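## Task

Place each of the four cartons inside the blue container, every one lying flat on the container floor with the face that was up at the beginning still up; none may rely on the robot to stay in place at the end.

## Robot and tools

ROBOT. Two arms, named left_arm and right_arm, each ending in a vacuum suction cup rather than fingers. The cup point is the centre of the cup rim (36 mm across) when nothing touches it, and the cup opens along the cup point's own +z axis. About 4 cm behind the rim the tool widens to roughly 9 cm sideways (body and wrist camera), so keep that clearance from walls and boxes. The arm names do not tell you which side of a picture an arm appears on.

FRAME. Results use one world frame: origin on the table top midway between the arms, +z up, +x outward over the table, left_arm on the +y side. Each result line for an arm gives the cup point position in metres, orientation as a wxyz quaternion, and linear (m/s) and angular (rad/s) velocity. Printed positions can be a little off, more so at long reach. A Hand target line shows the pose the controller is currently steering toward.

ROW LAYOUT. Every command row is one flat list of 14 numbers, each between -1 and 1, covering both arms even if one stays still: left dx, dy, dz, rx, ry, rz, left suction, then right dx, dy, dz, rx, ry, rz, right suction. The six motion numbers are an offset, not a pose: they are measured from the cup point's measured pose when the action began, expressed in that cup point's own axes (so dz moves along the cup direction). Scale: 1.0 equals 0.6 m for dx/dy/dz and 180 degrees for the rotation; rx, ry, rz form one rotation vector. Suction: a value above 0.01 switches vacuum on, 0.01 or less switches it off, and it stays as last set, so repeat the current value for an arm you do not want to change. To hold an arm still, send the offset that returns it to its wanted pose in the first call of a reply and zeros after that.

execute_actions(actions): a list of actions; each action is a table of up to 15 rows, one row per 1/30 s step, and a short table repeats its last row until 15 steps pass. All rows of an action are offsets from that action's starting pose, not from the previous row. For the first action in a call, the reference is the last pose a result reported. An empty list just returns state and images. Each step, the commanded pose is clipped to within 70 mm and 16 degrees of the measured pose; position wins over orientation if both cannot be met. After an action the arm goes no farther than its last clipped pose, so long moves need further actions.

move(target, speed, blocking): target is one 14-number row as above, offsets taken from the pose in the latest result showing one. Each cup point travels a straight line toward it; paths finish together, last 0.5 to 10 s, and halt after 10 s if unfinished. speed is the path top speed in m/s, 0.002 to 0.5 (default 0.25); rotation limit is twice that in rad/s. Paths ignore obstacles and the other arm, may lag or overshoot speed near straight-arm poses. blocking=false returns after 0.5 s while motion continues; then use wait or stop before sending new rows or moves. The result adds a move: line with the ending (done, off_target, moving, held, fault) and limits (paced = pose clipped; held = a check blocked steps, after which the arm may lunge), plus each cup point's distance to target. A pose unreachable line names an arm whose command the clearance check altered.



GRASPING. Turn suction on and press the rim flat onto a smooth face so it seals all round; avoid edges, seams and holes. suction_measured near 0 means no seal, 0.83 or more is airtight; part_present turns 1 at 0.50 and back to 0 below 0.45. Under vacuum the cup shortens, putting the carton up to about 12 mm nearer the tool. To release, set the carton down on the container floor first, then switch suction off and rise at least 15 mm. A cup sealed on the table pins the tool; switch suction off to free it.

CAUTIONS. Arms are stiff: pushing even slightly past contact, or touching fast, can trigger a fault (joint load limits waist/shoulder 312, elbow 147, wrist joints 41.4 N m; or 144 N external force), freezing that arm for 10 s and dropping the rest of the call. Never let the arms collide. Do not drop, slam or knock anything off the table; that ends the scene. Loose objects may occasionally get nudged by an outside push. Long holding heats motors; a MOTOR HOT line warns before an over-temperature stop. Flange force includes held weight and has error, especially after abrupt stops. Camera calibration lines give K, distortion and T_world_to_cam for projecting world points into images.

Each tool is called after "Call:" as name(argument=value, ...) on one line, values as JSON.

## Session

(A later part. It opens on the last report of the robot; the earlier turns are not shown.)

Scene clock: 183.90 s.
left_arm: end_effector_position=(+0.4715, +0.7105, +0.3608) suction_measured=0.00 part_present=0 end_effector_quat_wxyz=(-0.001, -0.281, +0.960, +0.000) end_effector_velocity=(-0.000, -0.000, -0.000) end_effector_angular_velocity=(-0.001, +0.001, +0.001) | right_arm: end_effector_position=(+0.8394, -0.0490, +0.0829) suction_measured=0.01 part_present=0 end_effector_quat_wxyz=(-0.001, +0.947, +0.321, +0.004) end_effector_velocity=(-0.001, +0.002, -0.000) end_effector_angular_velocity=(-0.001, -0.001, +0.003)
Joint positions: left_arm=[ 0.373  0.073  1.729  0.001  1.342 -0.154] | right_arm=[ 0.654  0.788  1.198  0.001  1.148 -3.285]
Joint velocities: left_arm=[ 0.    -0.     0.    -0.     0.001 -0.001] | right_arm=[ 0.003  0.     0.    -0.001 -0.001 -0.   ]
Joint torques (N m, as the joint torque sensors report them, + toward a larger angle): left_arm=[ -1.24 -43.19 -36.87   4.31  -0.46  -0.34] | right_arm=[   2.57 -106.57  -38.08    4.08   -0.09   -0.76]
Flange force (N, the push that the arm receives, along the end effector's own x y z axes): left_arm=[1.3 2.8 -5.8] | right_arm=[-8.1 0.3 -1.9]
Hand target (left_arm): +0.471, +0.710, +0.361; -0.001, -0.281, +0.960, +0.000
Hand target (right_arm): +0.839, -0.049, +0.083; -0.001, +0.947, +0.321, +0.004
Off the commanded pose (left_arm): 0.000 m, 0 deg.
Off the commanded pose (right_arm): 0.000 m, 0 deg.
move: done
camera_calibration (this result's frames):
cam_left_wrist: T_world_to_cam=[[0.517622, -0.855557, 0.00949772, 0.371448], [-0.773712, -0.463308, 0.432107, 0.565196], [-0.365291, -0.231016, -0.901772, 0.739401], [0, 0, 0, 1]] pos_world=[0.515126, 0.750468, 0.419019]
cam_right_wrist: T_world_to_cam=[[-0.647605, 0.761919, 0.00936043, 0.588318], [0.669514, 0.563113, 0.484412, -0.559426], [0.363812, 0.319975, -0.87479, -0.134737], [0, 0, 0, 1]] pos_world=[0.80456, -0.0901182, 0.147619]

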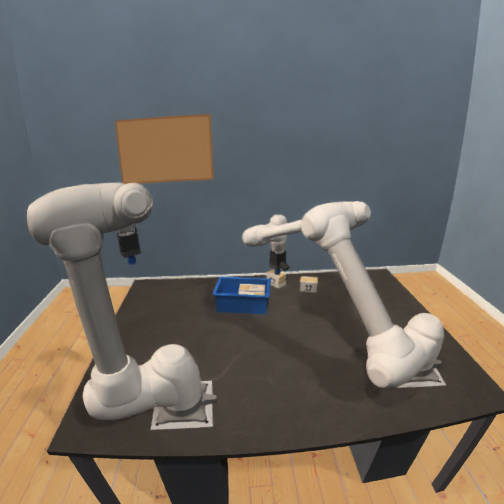

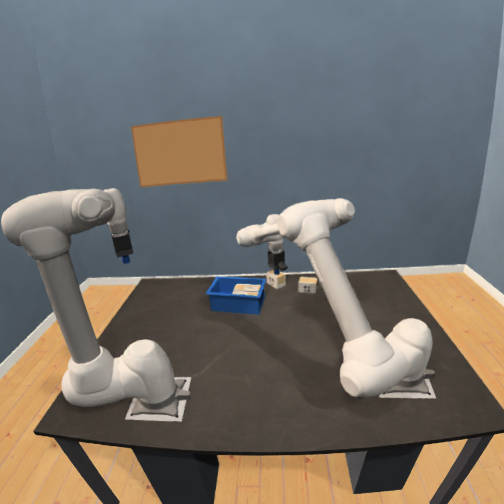

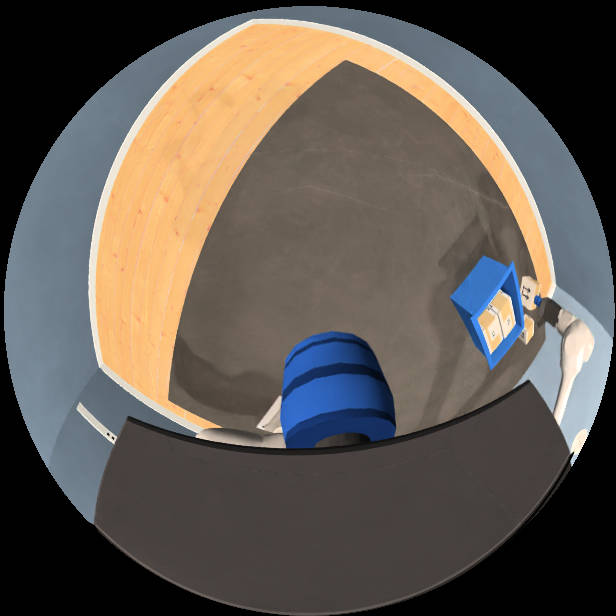

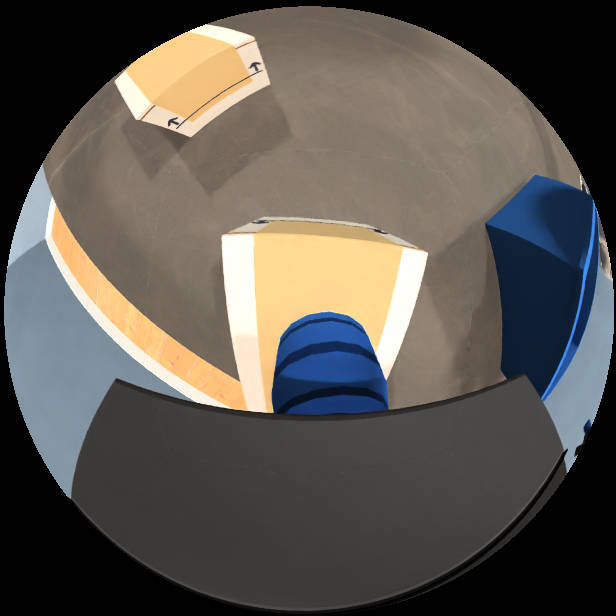

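Call:
move(target=[0,0,0,0,0,0,0,0,0,0.01,0,0,0,1], speed=0.015)

Call:
move(target=[0,0,0,0,0,0,0,0,0,-0.25,0,0,0,1])

Call:
move(target=[0,0,0,0,0,0,0,0.0763,-0.5745,0,0,0,-0.239,1], speed=0.3)

Call:
move(target=[0,0,0,0,0,0,0,0,0,0.09,0,0,0,1], speed=0.1)

Scene clock: 191.73 s.
left_arm: end_effector_position=(+0.4715, +0.7105, +0.3608) suction_measured=0.00 part_present=0 end_effector_quat_wxyz=(-0.001, -0.281, +0.960, +0.000) end_effector_velocity=(-0.000, +0.000, +0.000) end_effector_angular_velocity=(+0.001, -0.000, +0.000) | right_arm: end_effector_position=(+0.8394, -0.0490, +0.0769) suction_measured=0.95 part_present=1 end_effector_quat_wxyz=(-0.001, +0.947, +0.321, +0.004) end_effector_velocity=(+0.000, -0.001, -0.001) end_effector_angular_velocity=(-0.003, +0.000, +0.001)
Joint positions: left_arm=[ 0.373  0.073  1.729  0.001  1.342 -0.154] | right_arm=[ 0.654  0.792  1.201  0.001  1.14  -3.285]
Joint velocities: left_arm=[ 0.    -0.001  0.     0.001  0.    -0.   ] | right_arm=[-0.     0.001  0.001 -0.003 -0.001 -0.   ]
Joint torques (N m, as the joint torque sensors report them, + toward a larger angle): left_arm=[ -1.52 -43.22 -36.79   4.32  -0.25  -0.18] | right_arm=[   3.37 -106.77  -39.71    3.88    0.16   -1.13]
Flange force (N, the push that the arm receives, along the end effector's own x y z axes): left_arm=[1.6 3.3 -6.0] | right_arm=[-13.3 1.0 -0.1]
Hand target (left_arm): +0.471, +0.710, +0.361; -0.001, -0.281, +0.960, +0.000
Hand target (right_arm): +0.839, -0.049, +0.077; -0.001, +0.947, +0.321, +0.004
Off the commanded pose (left_arm): 0.000 m, 0 deg.
Off the commanded pose (right_arm): 0.000 m, 0 deg.
move: done
camera_calibration (this result's frames):
cam_left_wrist: T_world_to_cam=[[0.517622, -0.855557, 0.0094976, 0.371448], [-0.773712, -0.463308, 0.432107, 0.565196], [-0.365291, -0.231016, -0.901772, 0.739401], [0, 0, 0, 1]] pos_world=[0.515126, 0.750468, 0.419019]
cam_right_wrist: T_world_to_cam=[[-0.647597, 0.761925, 0.00937905, 0.588371], [0.669522, 0.563097, 0.484419, -0.556596], [0.36381, 0.319988, -0.874786, -0.139976], [0, 0, 0, 1]] pos_world=[0.804606, -0.090087, 0.141659]

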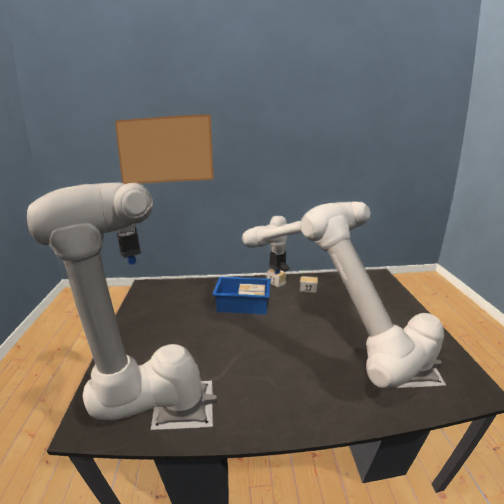

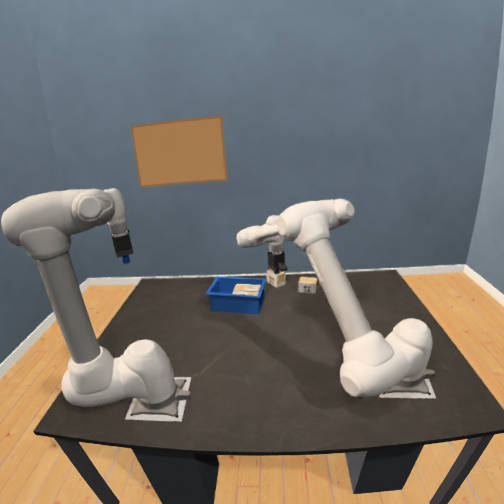

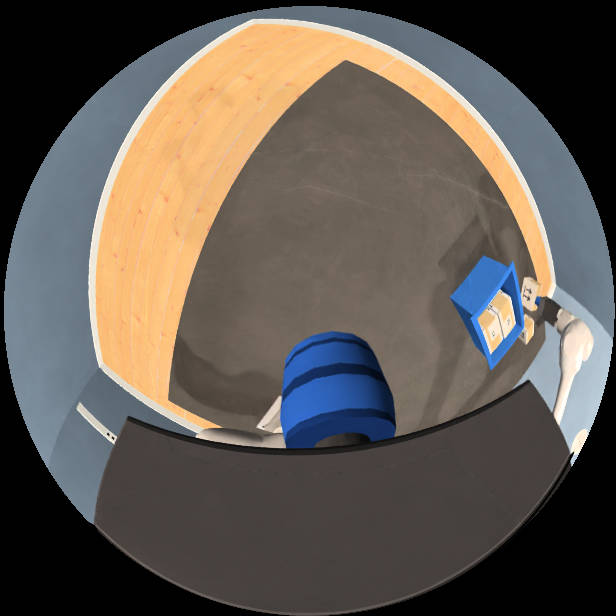

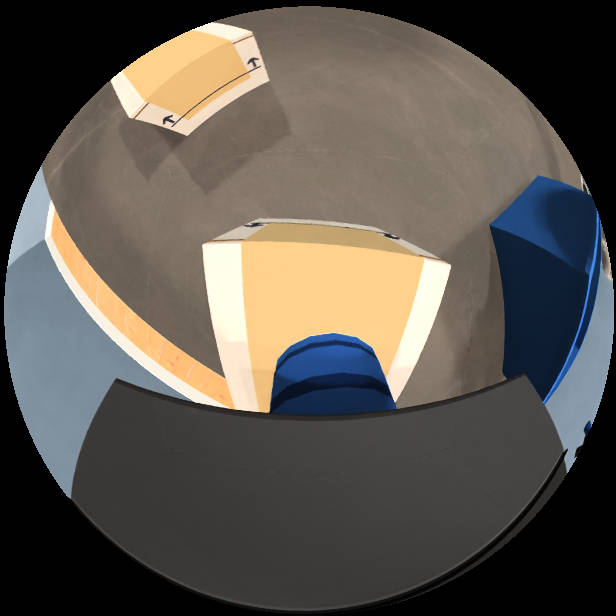

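Scene clock: 192.77 s.
left_arm: end_effector_position=(+0.4715, +0.7105, +0.3608) suction_measured=0.00 part_present=0 end_effector_quat_wxyz=(-0.001, -0.281, +0.960, +0.000) end_effector_velocity=(-0.000, +0.000, +0.001) end_effector_angular_velocity=(+0.001, -0.003, -0.000) | right_arm: end_effector_position=(+0.8383, -0.0498, +0.2269) suction_measured=0.95 part_present=1 end_effector_quat_wxyz=(-0.001, +0.947, +0.321, +0.004) end_effector_velocity=(-0.000, -0.001, +0.001) end_effector_angular_velocity=(-0.000, +0.001, -0.001)
Joint positions: left_arm=[ 0.373  0.073  1.729  0.001  1.342 -0.154] | right_arm=[ 0.654  0.707  1.071  0.001  1.355 -3.285]
Joint velocities: left_arm=[ 0.    -0.001  0.    -0.    -0.002  0.001] | right_arm=[-0.001 -0.001  0.001  0.001  0.001  0.   ]
Joint torques (N m, as the joint torque sensors report them, + toward a larger angle): left_arm=[ -2.25 -42.54 -36.45   4.34  -0.24  -0.11] | right_arm=[   3.13 -105.78  -42.95    4.33   -0.3    -0.93]
Flange force (N, the push that the arm receives, along the end effector's own x y z axes): left_arm=[1.3 4.1 -6.2] | right_arm=[-11.0 1.2 3.7]
Hand target (left_arm): +0.471, +0.710, +0.361; -0.001, -0.281, +0.960, +0.000
Hand target (right_arm): +0.838, -0.050, +0.227; -0.001, +0.947, +0.321, +0.004
Off the commanded pose (left_arm): 0.000 m, 0 deg.
Off the commanded pose (right_arm): 0.000 m, 0 deg.
move: done
camera_calibration (this result's frames):
cam_left_wrist: T_world_to_cam=[[0.517622, -0.855557, 0.00949769, 0.371448], [-0.773712, -0.463308, 0.432106, 0.565196], [-0.365291, -0.231016, -0.901773, 0.739401], [0, 0, 0, 1]] pos_world=[0.515126, 0.750468, 0.419019]
cam_right_wrist: T_world_to_cam=[[-0.647475, 0.762028, 0.00943075, 0.586746], [0.669642, 0.562982, 0.484388, -0.628122], [0.363808, 0.319944, -0.874803, -0.0081414], [0, 0, 0, 1]] pos_world=[0.803482, -0.0908913, 0.291599]

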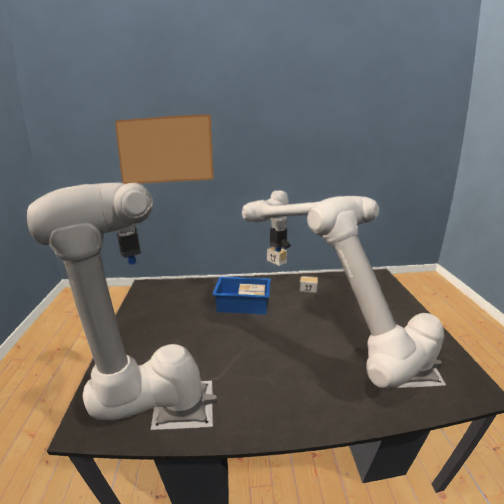

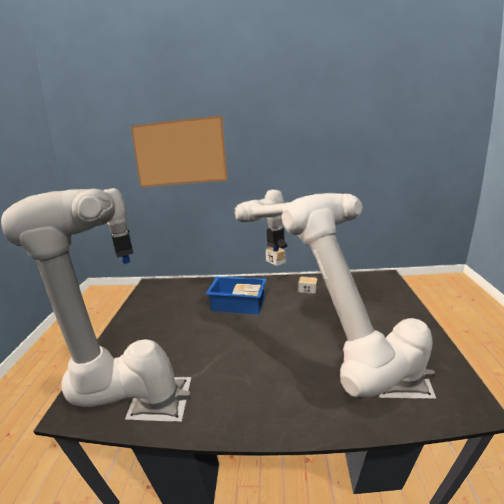

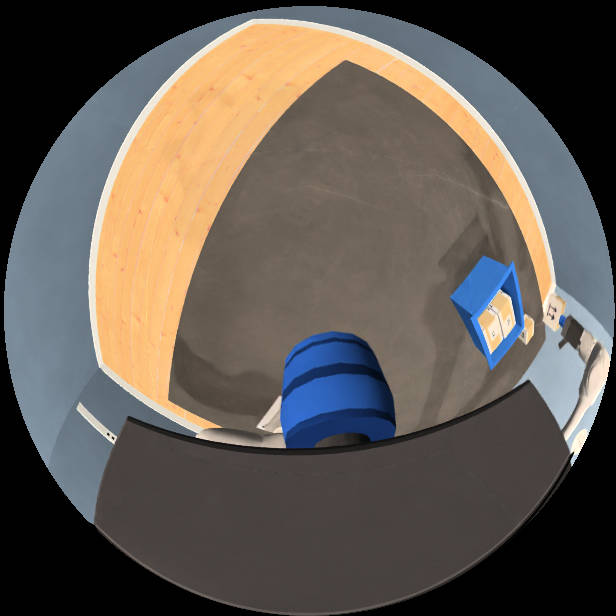

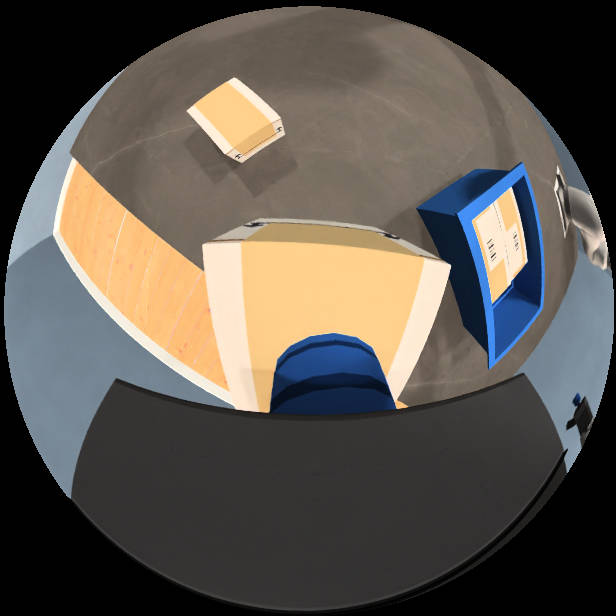

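Scene clock: 194.50 s.
left_arm: end_effector_position=(+0.4715, +0.7105, +0.3608) suction_measured=0.00 part_present=0 end_effector_quat_wxyz=(-0.001, -0.281, +0.960, +0.000) end_effector_velocity=(-0.000, -0.000, +0.001) end_effector_angular_velocity=(+0.000, -0.001, +0.001) | right_arm: end_effector_position=(+0.6652, +0.2516, +0.2275) suction_measured=0.95 part_present=1 end_effector_quat_wxyz=(+0.000, +0.764, +0.645, +0.004) end_effector_velocity=(-0.001, +0.001, -0.003) end_effector_angular_velocity=(-0.004, +0.002, +0.003)
Joint positions: left_arm=[ 0.373  0.073  1.729  0.001  1.342 -0.154] | right_arm=[ 1.004  0.843  0.827 -0.002  1.463 -3.685]
Joint velocities: left_arm=[ 0.    -0.001  0.    -0.     0.    -0.   ] | right_arm=[ 0.002  0.003 -0.    -0.001  0.001 -0.001]
Joint torques (N m, as the joint torque sensors report them, + toward a larger angle): left_arm=[ -0.76 -44.01 -36.53   4.38  -0.42  -0.15] | right_arm=[   3.15 -117.32  -43.21    4.29   -0.27   -0.95]
Flange force (N, the push that the arm receives, along the end effector's own x y z axes): left_arm=[-0.1 1.8 -6.2] | right_arm=[-9.4 -2.9 4.3]
Hand target (left_arm): +0.471, +0.710, +0.361; -0.001, -0.281, +0.960, +0.000
Hand target (right_arm): +0.665, +0.252, +0.227; +0.000, +0.764, +0.646, +0.004
Off the commanded pose (left_arm): 0.000 m, 0 deg.
Off the commanded pose (right_arm): 0.001 m, 0 deg.
move: done
camera_calibration (this result's frames):
cam_left_wrist: T_world_to_cam=[[0.517622, -0.855557, 0.00949767, 0.371448], [-0.773712, -0.463308, 0.432107, 0.565196], [-0.365291, -0.231016, -0.901773, 0.739401], [0, 0, 0, 1]] pos_world=[0.515126, 0.750468, 0.419019]
cam_right_wrist: T_world_to_cam=[[-0.993277, 0.115693, 0.00411962, 0.638781], [0.103316, 0.86984, 0.482394, -0.38221], [0.052226, 0.479576, -0.875945, 0.126324], [0, 0, 0, 1]] pos_world=[0.667378, 0.197978, 0.292397]

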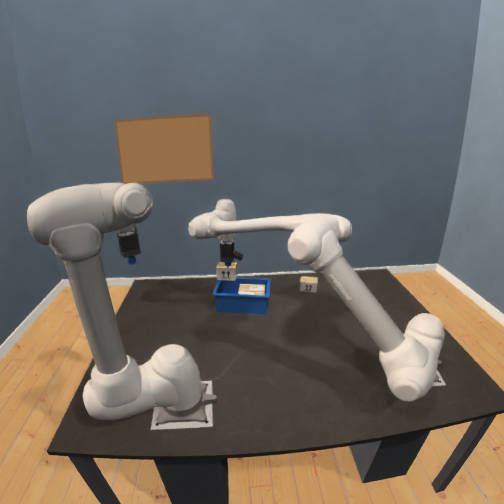

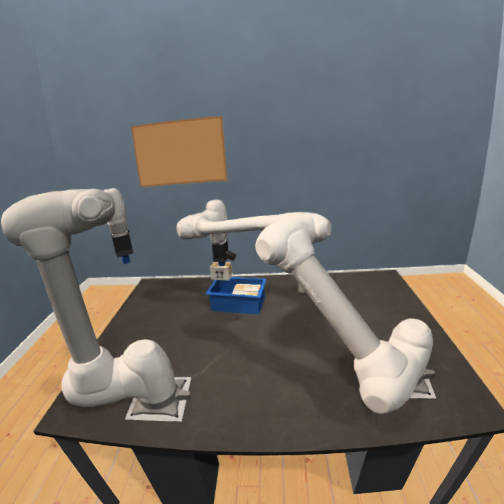

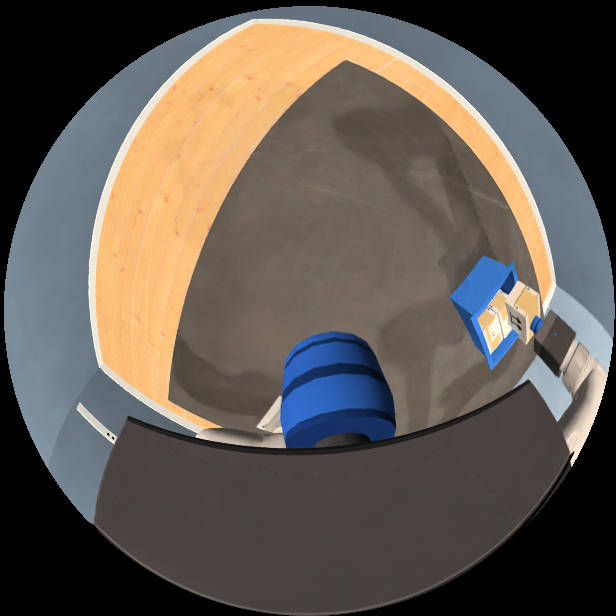

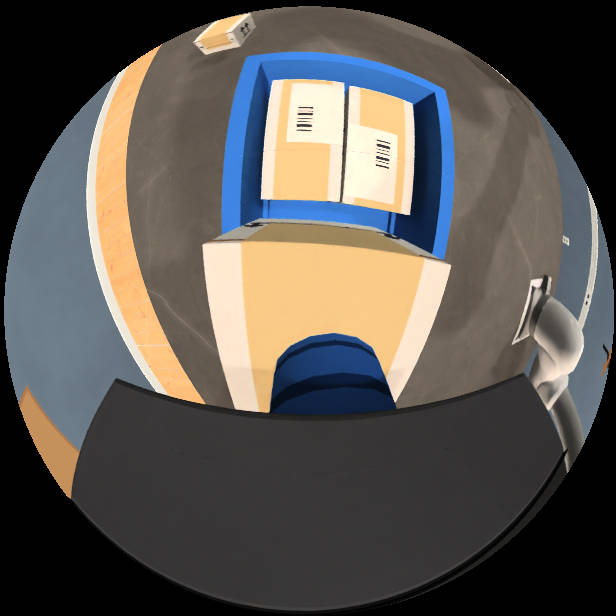

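Scene clock: 195.40 s.
left_arm: end_effector_position=(+0.4715, +0.7105, +0.3608) suction_measured=0.00 part_present=0 end_effector_quat_wxyz=(-0.001, -0.281, +0.960, +0.000) end_effector_velocity=(+0.000, +0.001, +0.000) end_effector_angular_velocity=(+0.002, -0.000, +0.001) | right_arm: end_effector_position=(+0.6655, +0.2520, +0.1736) suction_measured=0.95 part_present=1 end_effector_quat_wxyz=(+0.000, +0.764, +0.646, +0.004) end_effector_velocity=(-0.000, +0.001, +0.000) end_effector_angular_velocity=(+0.001, -0.001, +0.001)
Joint positions: left_arm=[ 0.373  0.073  1.729  0.001  1.342 -0.154] | right_arm=[ 1.004  0.86   0.893 -0.002  1.38  -3.685]
Joint velocities: left_arm=[ 0.001  0.    -0.001  0.002 -0.001 -0.001] | right_arm=[ 0.001 -0.     0.     0.    -0.002 -0.   ]
Joint torques (N m, as the joint torque sensors report them, + toward a larger angle): left_arm=[ -1.99 -42.1  -36.35   4.35  -0.38  -0.02] | right_arm=[  6.69 -97.32 -34.67   4.9   -0.81  -1.01]
Flange force (N, the push that the arm receives, along the end effector's own x y z axes): left_arm=[1.9 3.8 -6.9] | right_arm=[-20.3 -5.7 -15.1]
Hand target (left_arm): +0.471, +0.710, +0.361; -0.001, -0.281, +0.960, +0.000
Hand target (right_arm): +0.666, +0.252, +0.173; +0.000, +0.764, +0.646, +0.004
Off the commanded pose (left_arm): 0.000 m, 0 deg.
Off the commanded pose (right_arm): 0.000 m, 0 deg.
move: done
camera_calibration (this result's frames):
cam_left_wrist: T_world_to_cam=[[0.517622, -0.855557, 0.00949753, 0.371448], [-0.773712, -0.463308, 0.432107, 0.565196], [-0.365291, -0.231016, -0.901773, 0.739401], [0, 0, 0, 1]] pos_world=[0.515126, 0.750468, 0.419019]
cam_right_wrist: T_world_to_cam=[[-0.993296, 0.115525, 0.0040002, 0.639361], [0.103113, 0.869873, 0.482379, -0.356449], [0.0522473, 0.479558, -0.875954, 0.0789146], [0, 0, 0, 1]] pos_world=[0.667706, 0.198359, 0.238511]

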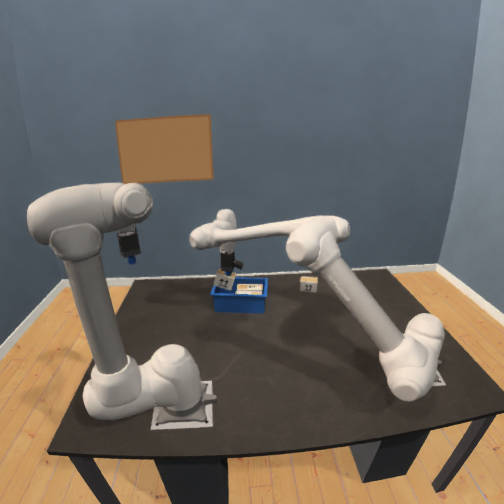

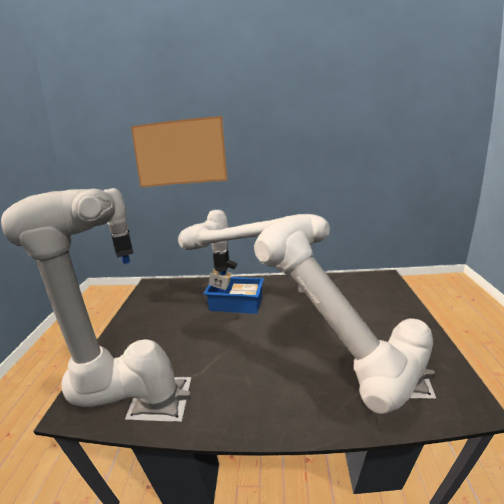

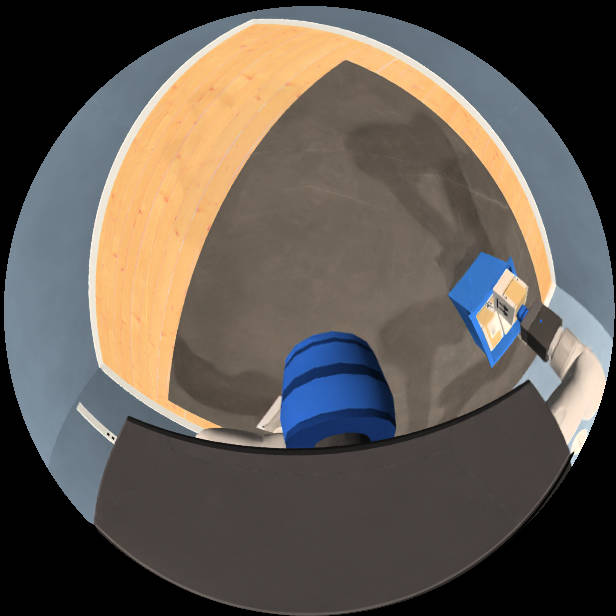

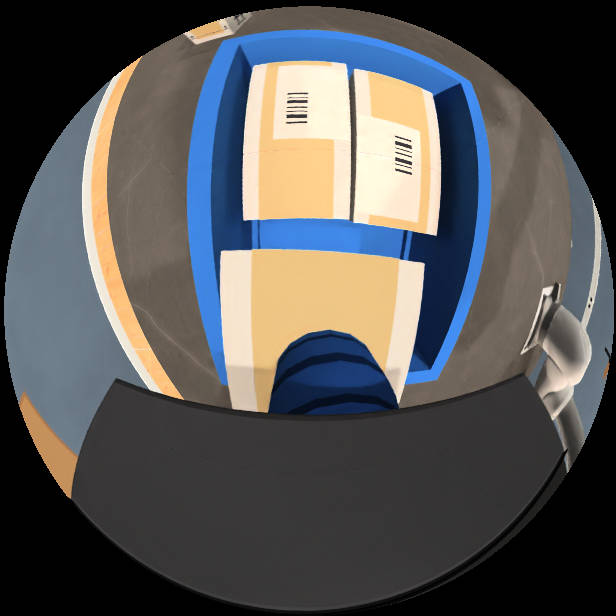

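Call:
move(target=[0,0,0,0,0,0,0,0,0,-0.08,0,0,0,1], speed=0.05)

Scene clock: 212.53 s.
left_arm: end_effector_position=(+0.4715, +0.7105, +0.3608) suction_measured=0.00 part_present=0 end_effector_quat_wxyz=(-0.001, -0.281, +0.960, +0.000) end_effector_velocity=(-0.000, +0.000, +0.000) end_effector_angular_velocity=(+0.000, -0.001, -0.000) | right_arm: end_effector_position=(+0.6653, +0.2516, +0.2215) suction_measured=0.95 part_present=1 end_effector_quat_wxyz=(+0.000, +0.764, +0.645, +0.004) end_effector_velocity=(+0.001, +0.000, +0.002) end_effector_angular_velocity=(+0.003, -0.001, -0.001)
Joint positions: left_arm=[ 0.373  0.073  1.729  0.001  1.342 -0.154] | right_arm=[ 1.004  0.844  0.835 -0.002  1.453 -3.685]
Joint velocities: left_arm=[ 0.    -0.001 -0.    -0.    -0.     0.001] | right_arm=[-0.001  0.    -0.004  0.002  0.001  0.   ]
Joint torques (N m, as the joint torque sensors report them, + toward a larger angle): left_arm=[ -0.71 -42.86 -36.61   4.35  -0.29  -0.28] | right_arm=[   3.66 -115.31  -43.61    4.27    0.03   -0.56]
Flange force (N, the push that the arm receives, along the end effector's own x y z axes): left_arm=[1.5 1.9 -6.0] | right_arm=[-16.0 -5.2 4.0]
Hand target (left_arm): +0.471, +0.710, +0.361; -0.001, -0.281, +0.960, +0.000
Hand target (right_arm): +0.665, +0.252, +0.222; +0.000, +0.764, +0.646, +0.004
Off the commanded pose (left_arm): 0.000 m, 0 deg.
Off the commanded pose (right_arm): 0.000 m, 0 deg.
move: done
camera_calibration (this result's frames):
cam_left_wrist: T_world_to_cam=[[0.517622, -0.855557, 0.00949777, 0.371448], [-0.773712, -0.463308, 0.432107, 0.565196], [-0.365291, -0.231016, -0.901773, 0.739401], [0, 0, 0, 1]] pos_world=[0.515126, 0.750468, 0.419019]
cam_right_wrist: T_world_to_cam=[[-0.993272, 0.115735, 0.0039982, 0.638919], [0.103297, 0.869862, 0.482358, -0.379321], [0.0523478, 0.479526, -0.875965, 0.12105], [0, 0, 0, 1]] pos_world=[0.667466, 0.197965, 0.28645]

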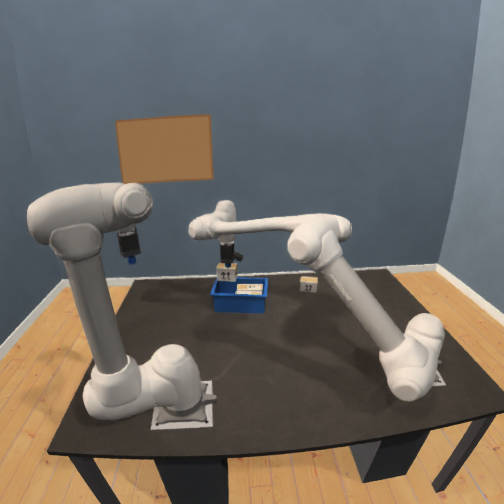

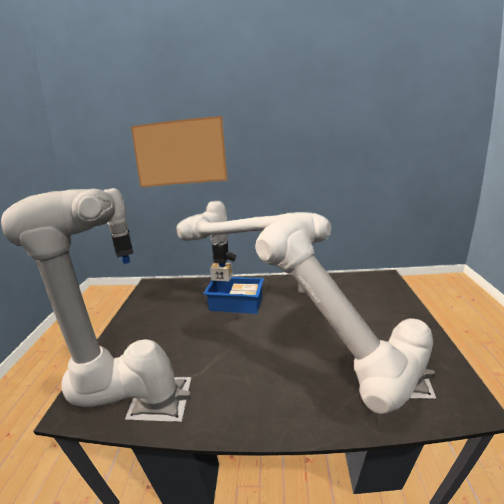

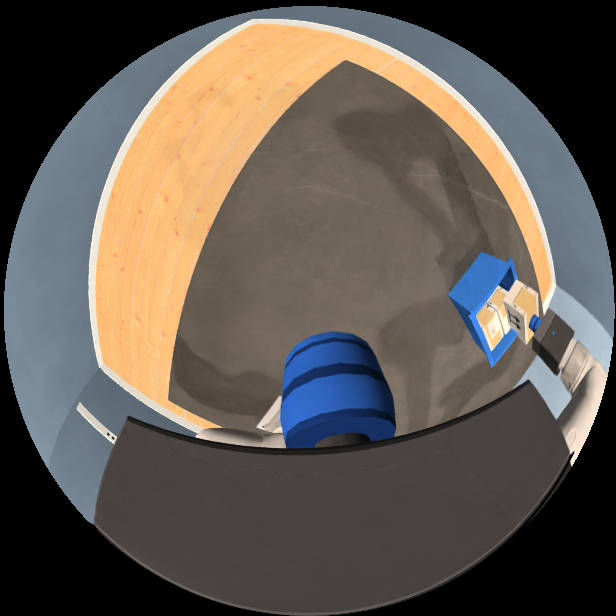

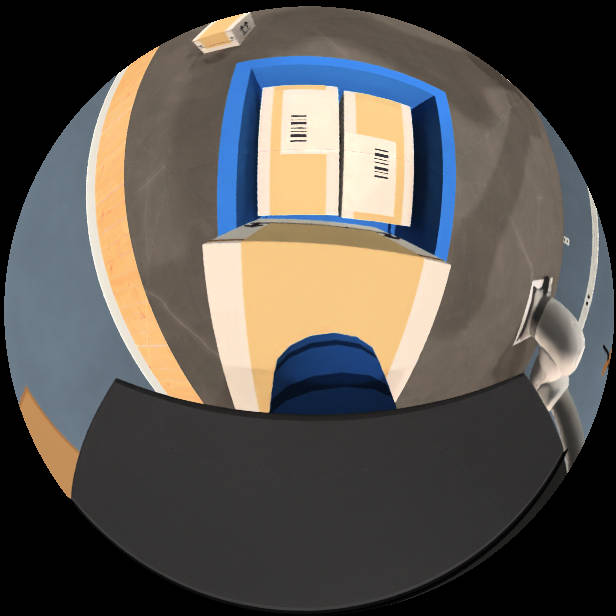

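Call:
move(target=[0,0,0,0,0,0,0,0.004,0.026,0.0,0,0,0,1], speed=0.05)

Call:
move(target=[0,0,0,0,0,0,0,0,0,0.075,0,0,0,1], speed=0.025)

Scene clock: 225.13 s.
left_arm: end_effector_position=(+0.4715, +0.7105, +0.3608) suction_measured=0.00 part_present=0 end_effector_quat_wxyz=(-0.001, -0.281, +0.960, +0.000) end_effector_velocity=(+0.000, -0.000, +0.000) end_effector_angular_velocity=(+0.000, +0.000, -0.001) | right_arm: end_effector_position=(+0.6810, +0.2514, +0.2216) suction_measured=0.95 part_present=1 end_effector_quat_wxyz=(+0.000, +0.764, +0.645, +0.004) end_effector_velocity=(+0.002, -0.000, -0.001) end_effector_angular_velocity=(-0.002, -0.001, -0.000)
Joint positions: left_arm=[ 0.373  0.073  1.729  0.001  1.342 -0.154] | right_arm=[ 0.992  0.866  0.795 -0.002  1.471 -3.697]
Joint velocities: left_arm=[-0.001 -0.    -0.001  0.     0.001  0.   ] | right_arm=[-0.001  0.003 -0.003 -0.002  0.001 -0.001]
Joint torques (N m, as the joint torque sensors report them, + toward a larger angle): left_arm=[ -1.41 -44.2  -36.31   4.38  -0.28  -0.22] | right_arm=[   4.   -118.91  -43.79    4.31   -0.22   -1.04]
Flange force (N, the push that the arm receives, along the end effector's own x y z axes): left_arm=[-1.2 2.6 -6.1] | right_arm=[-12.1 -3.8 5.0]
Hand target (left_arm): +0.471, +0.710, +0.361; -0.001, -0.281, +0.960, +0.000
Hand target (right_arm): +0.681, +0.251, +0.222; +0.000, +0.764, +0.645, +0.004
Off the commanded pose (left_arm): 0.000 m, 0 deg.
Off the commanded pose (right_arm): 0.000 m, 0 deg.
move: done
camera_calibration (this result's frames):
cam_left_wrist: T_world_to_cam=[[0.517622, -0.855557, 0.00949776, 0.371448], [-0.773712, -0.463308, 0.432106, 0.565196], [-0.365291, -0.231016, -0.901773, 0.739401], [0, 0, 0, 1]] pos_world=[0.515126, 0.750468, 0.419019]
cam_right_wrist: T_world_to_cam=[[-0.993274, 0.115722, 0.00390592, 0.654583], [0.103244, 0.869894, 0.482311, -0.380753], [0.0524163, 0.479471, -0.875991, 0.120407], [0, 0, 0, 1]] pos_world=[0.68318, 0.197733, 0.28656]

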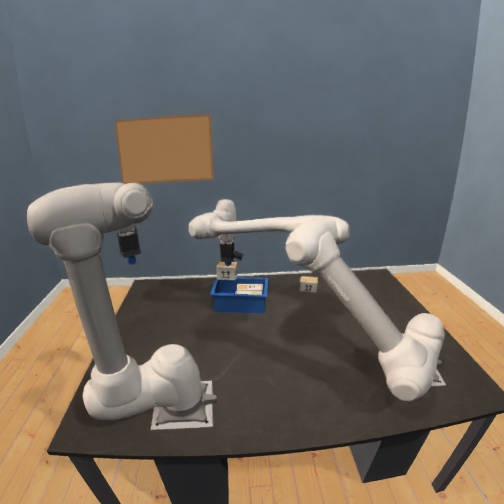

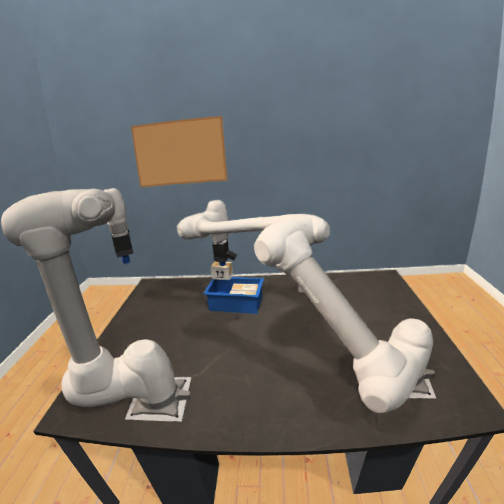

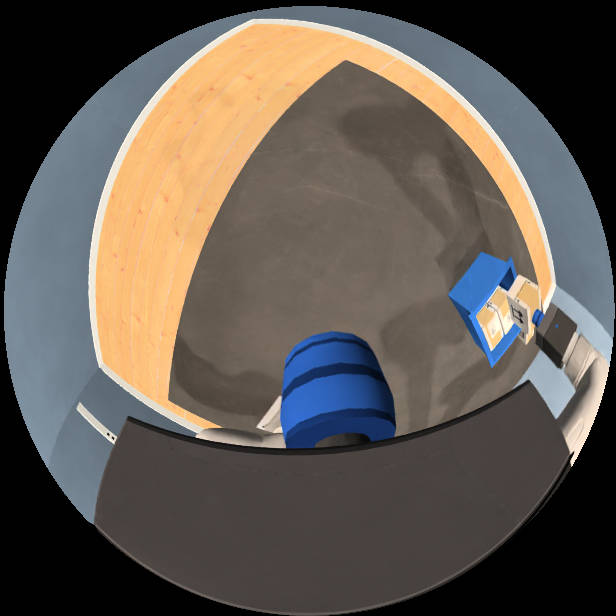

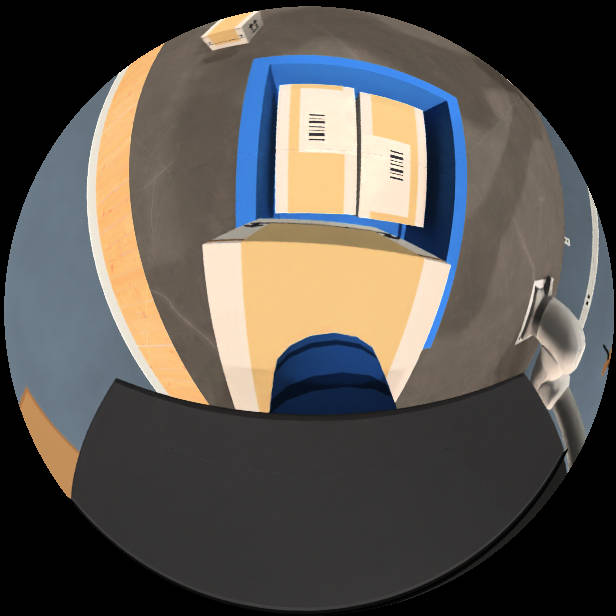

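Scene clock: 227.20 s.
left_arm: end_effector_position=(+0.4715, +0.7105, +0.3608) suction_measured=0.00 part_present=0 end_effector_quat_wxyz=(-0.001, -0.281, +0.960, +0.000) end_effector_velocity=(-0.000, -0.000, -0.000) end_effector_angular_velocity=(-0.001, +0.002, -0.001) | right_arm: end_effector_position=(+0.6813, +0.2517, +0.1767) suction_measured=0.95 part_present=1 end_effector_quat_wxyz=(+0.000, +0.764, +0.645, +0.004) end_effector_velocity=(+0.001, -0.001, +0.001) end_effector_angular_velocity=(+0.000, -0.002, -0.001)
Joint positions: left_arm=[ 0.373  0.073  1.729  0.001  1.342 -0.154] | right_arm=[ 0.992  0.879  0.852 -0.002  1.402 -3.697]
Joint velocities: left_arm=[-0.     0.001 -0.    -0.     0.001  0.001] | right_arm=[-0.001 -0.001 -0.    -0.001 -0.001  0.   ]
Joint torques (N m, as the joint torque sensors report them, + toward a larger angle): left_arm=[ -1.5  -43.88 -36.16   4.33  -0.39  -0.33] | right_arm=[   4.42 -119.06  -43.19    4.25   -0.01   -0.78]
Flange force (N, the push that the arm receives, along the end effector's own x y z axes): left_arm=[-1.9 2.7 -6.0] | right_arm=[-12.5 -3.5 3.5]
Hand target (left_arm): +0.471, +0.710, +0.361; -0.001, -0.281, +0.960, +0.000
Hand target (right_arm): +0.681, +0.252, +0.177; +0.000, +0.764, +0.645, +0.004
Off the commanded pose (left_arm): 0.000 m, 0 deg.
Off the commanded pose (right_arm): 0.000 m, 0 deg.
move: done
camera_calibration (this result's frames):
cam_left_wrist: T_world_to_cam=[[0.517622, -0.855557, 0.00949768, 0.371448], [-0.773712, -0.463308, 0.432107, 0.565196], [-0.365291, -0.231016, -0.901773, 0.739401], [0, 0, 0, 1]] pos_world=[0.515126, 0.750468, 0.419019]
cam_right_wrist: T_world_to_cam=[[-0.99328, 0.115666, 0.003914, 0.655053], [0.103198, 0.869891, 0.482327, -0.359328], [0.052384, 0.47949, -0.875983, 0.0808925], [0, 0, 0, 1]] pos_world=[0.683496, 0.198022, 0.24161]

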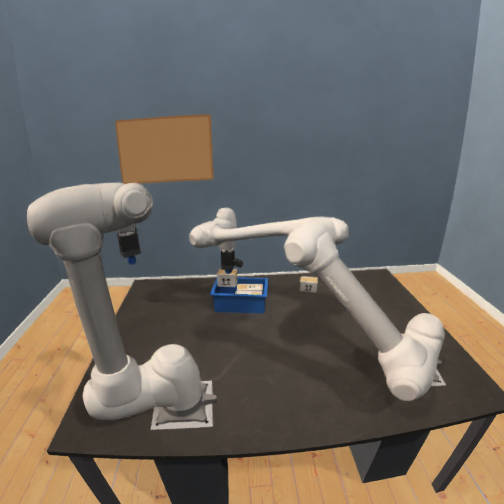

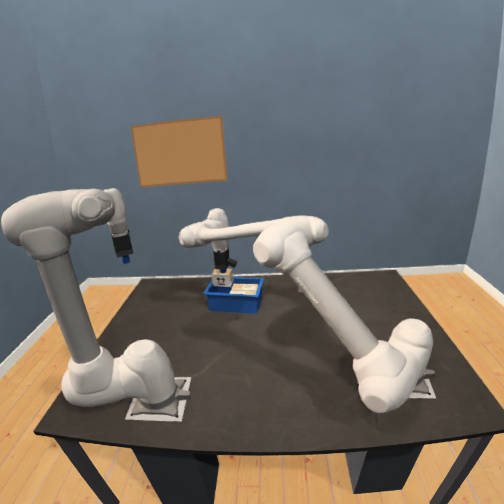

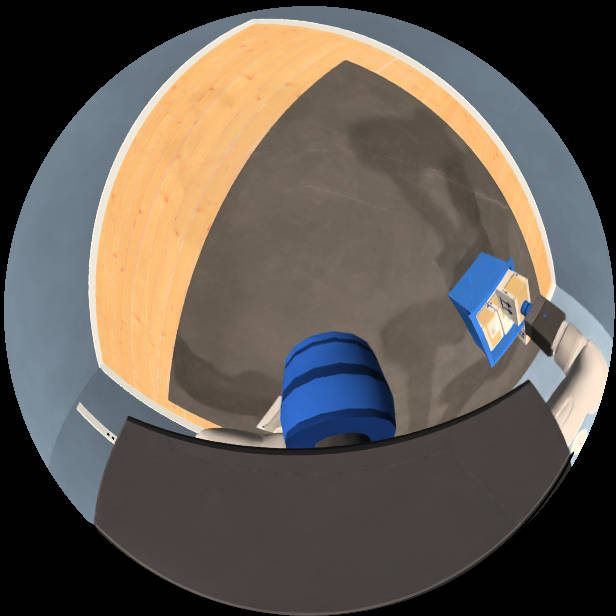

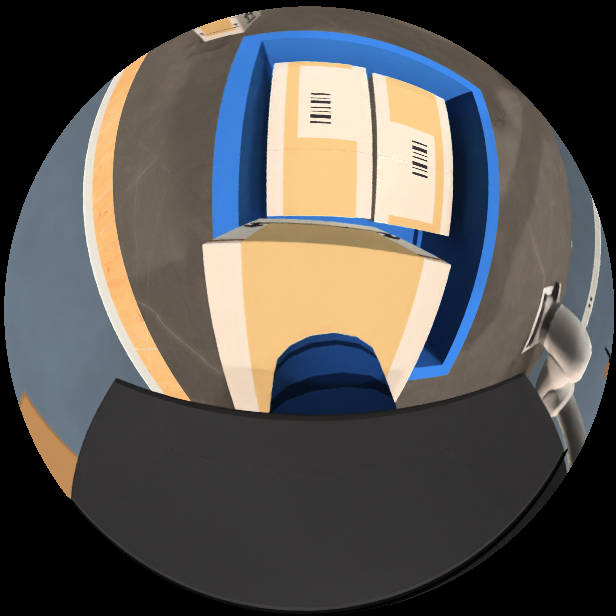

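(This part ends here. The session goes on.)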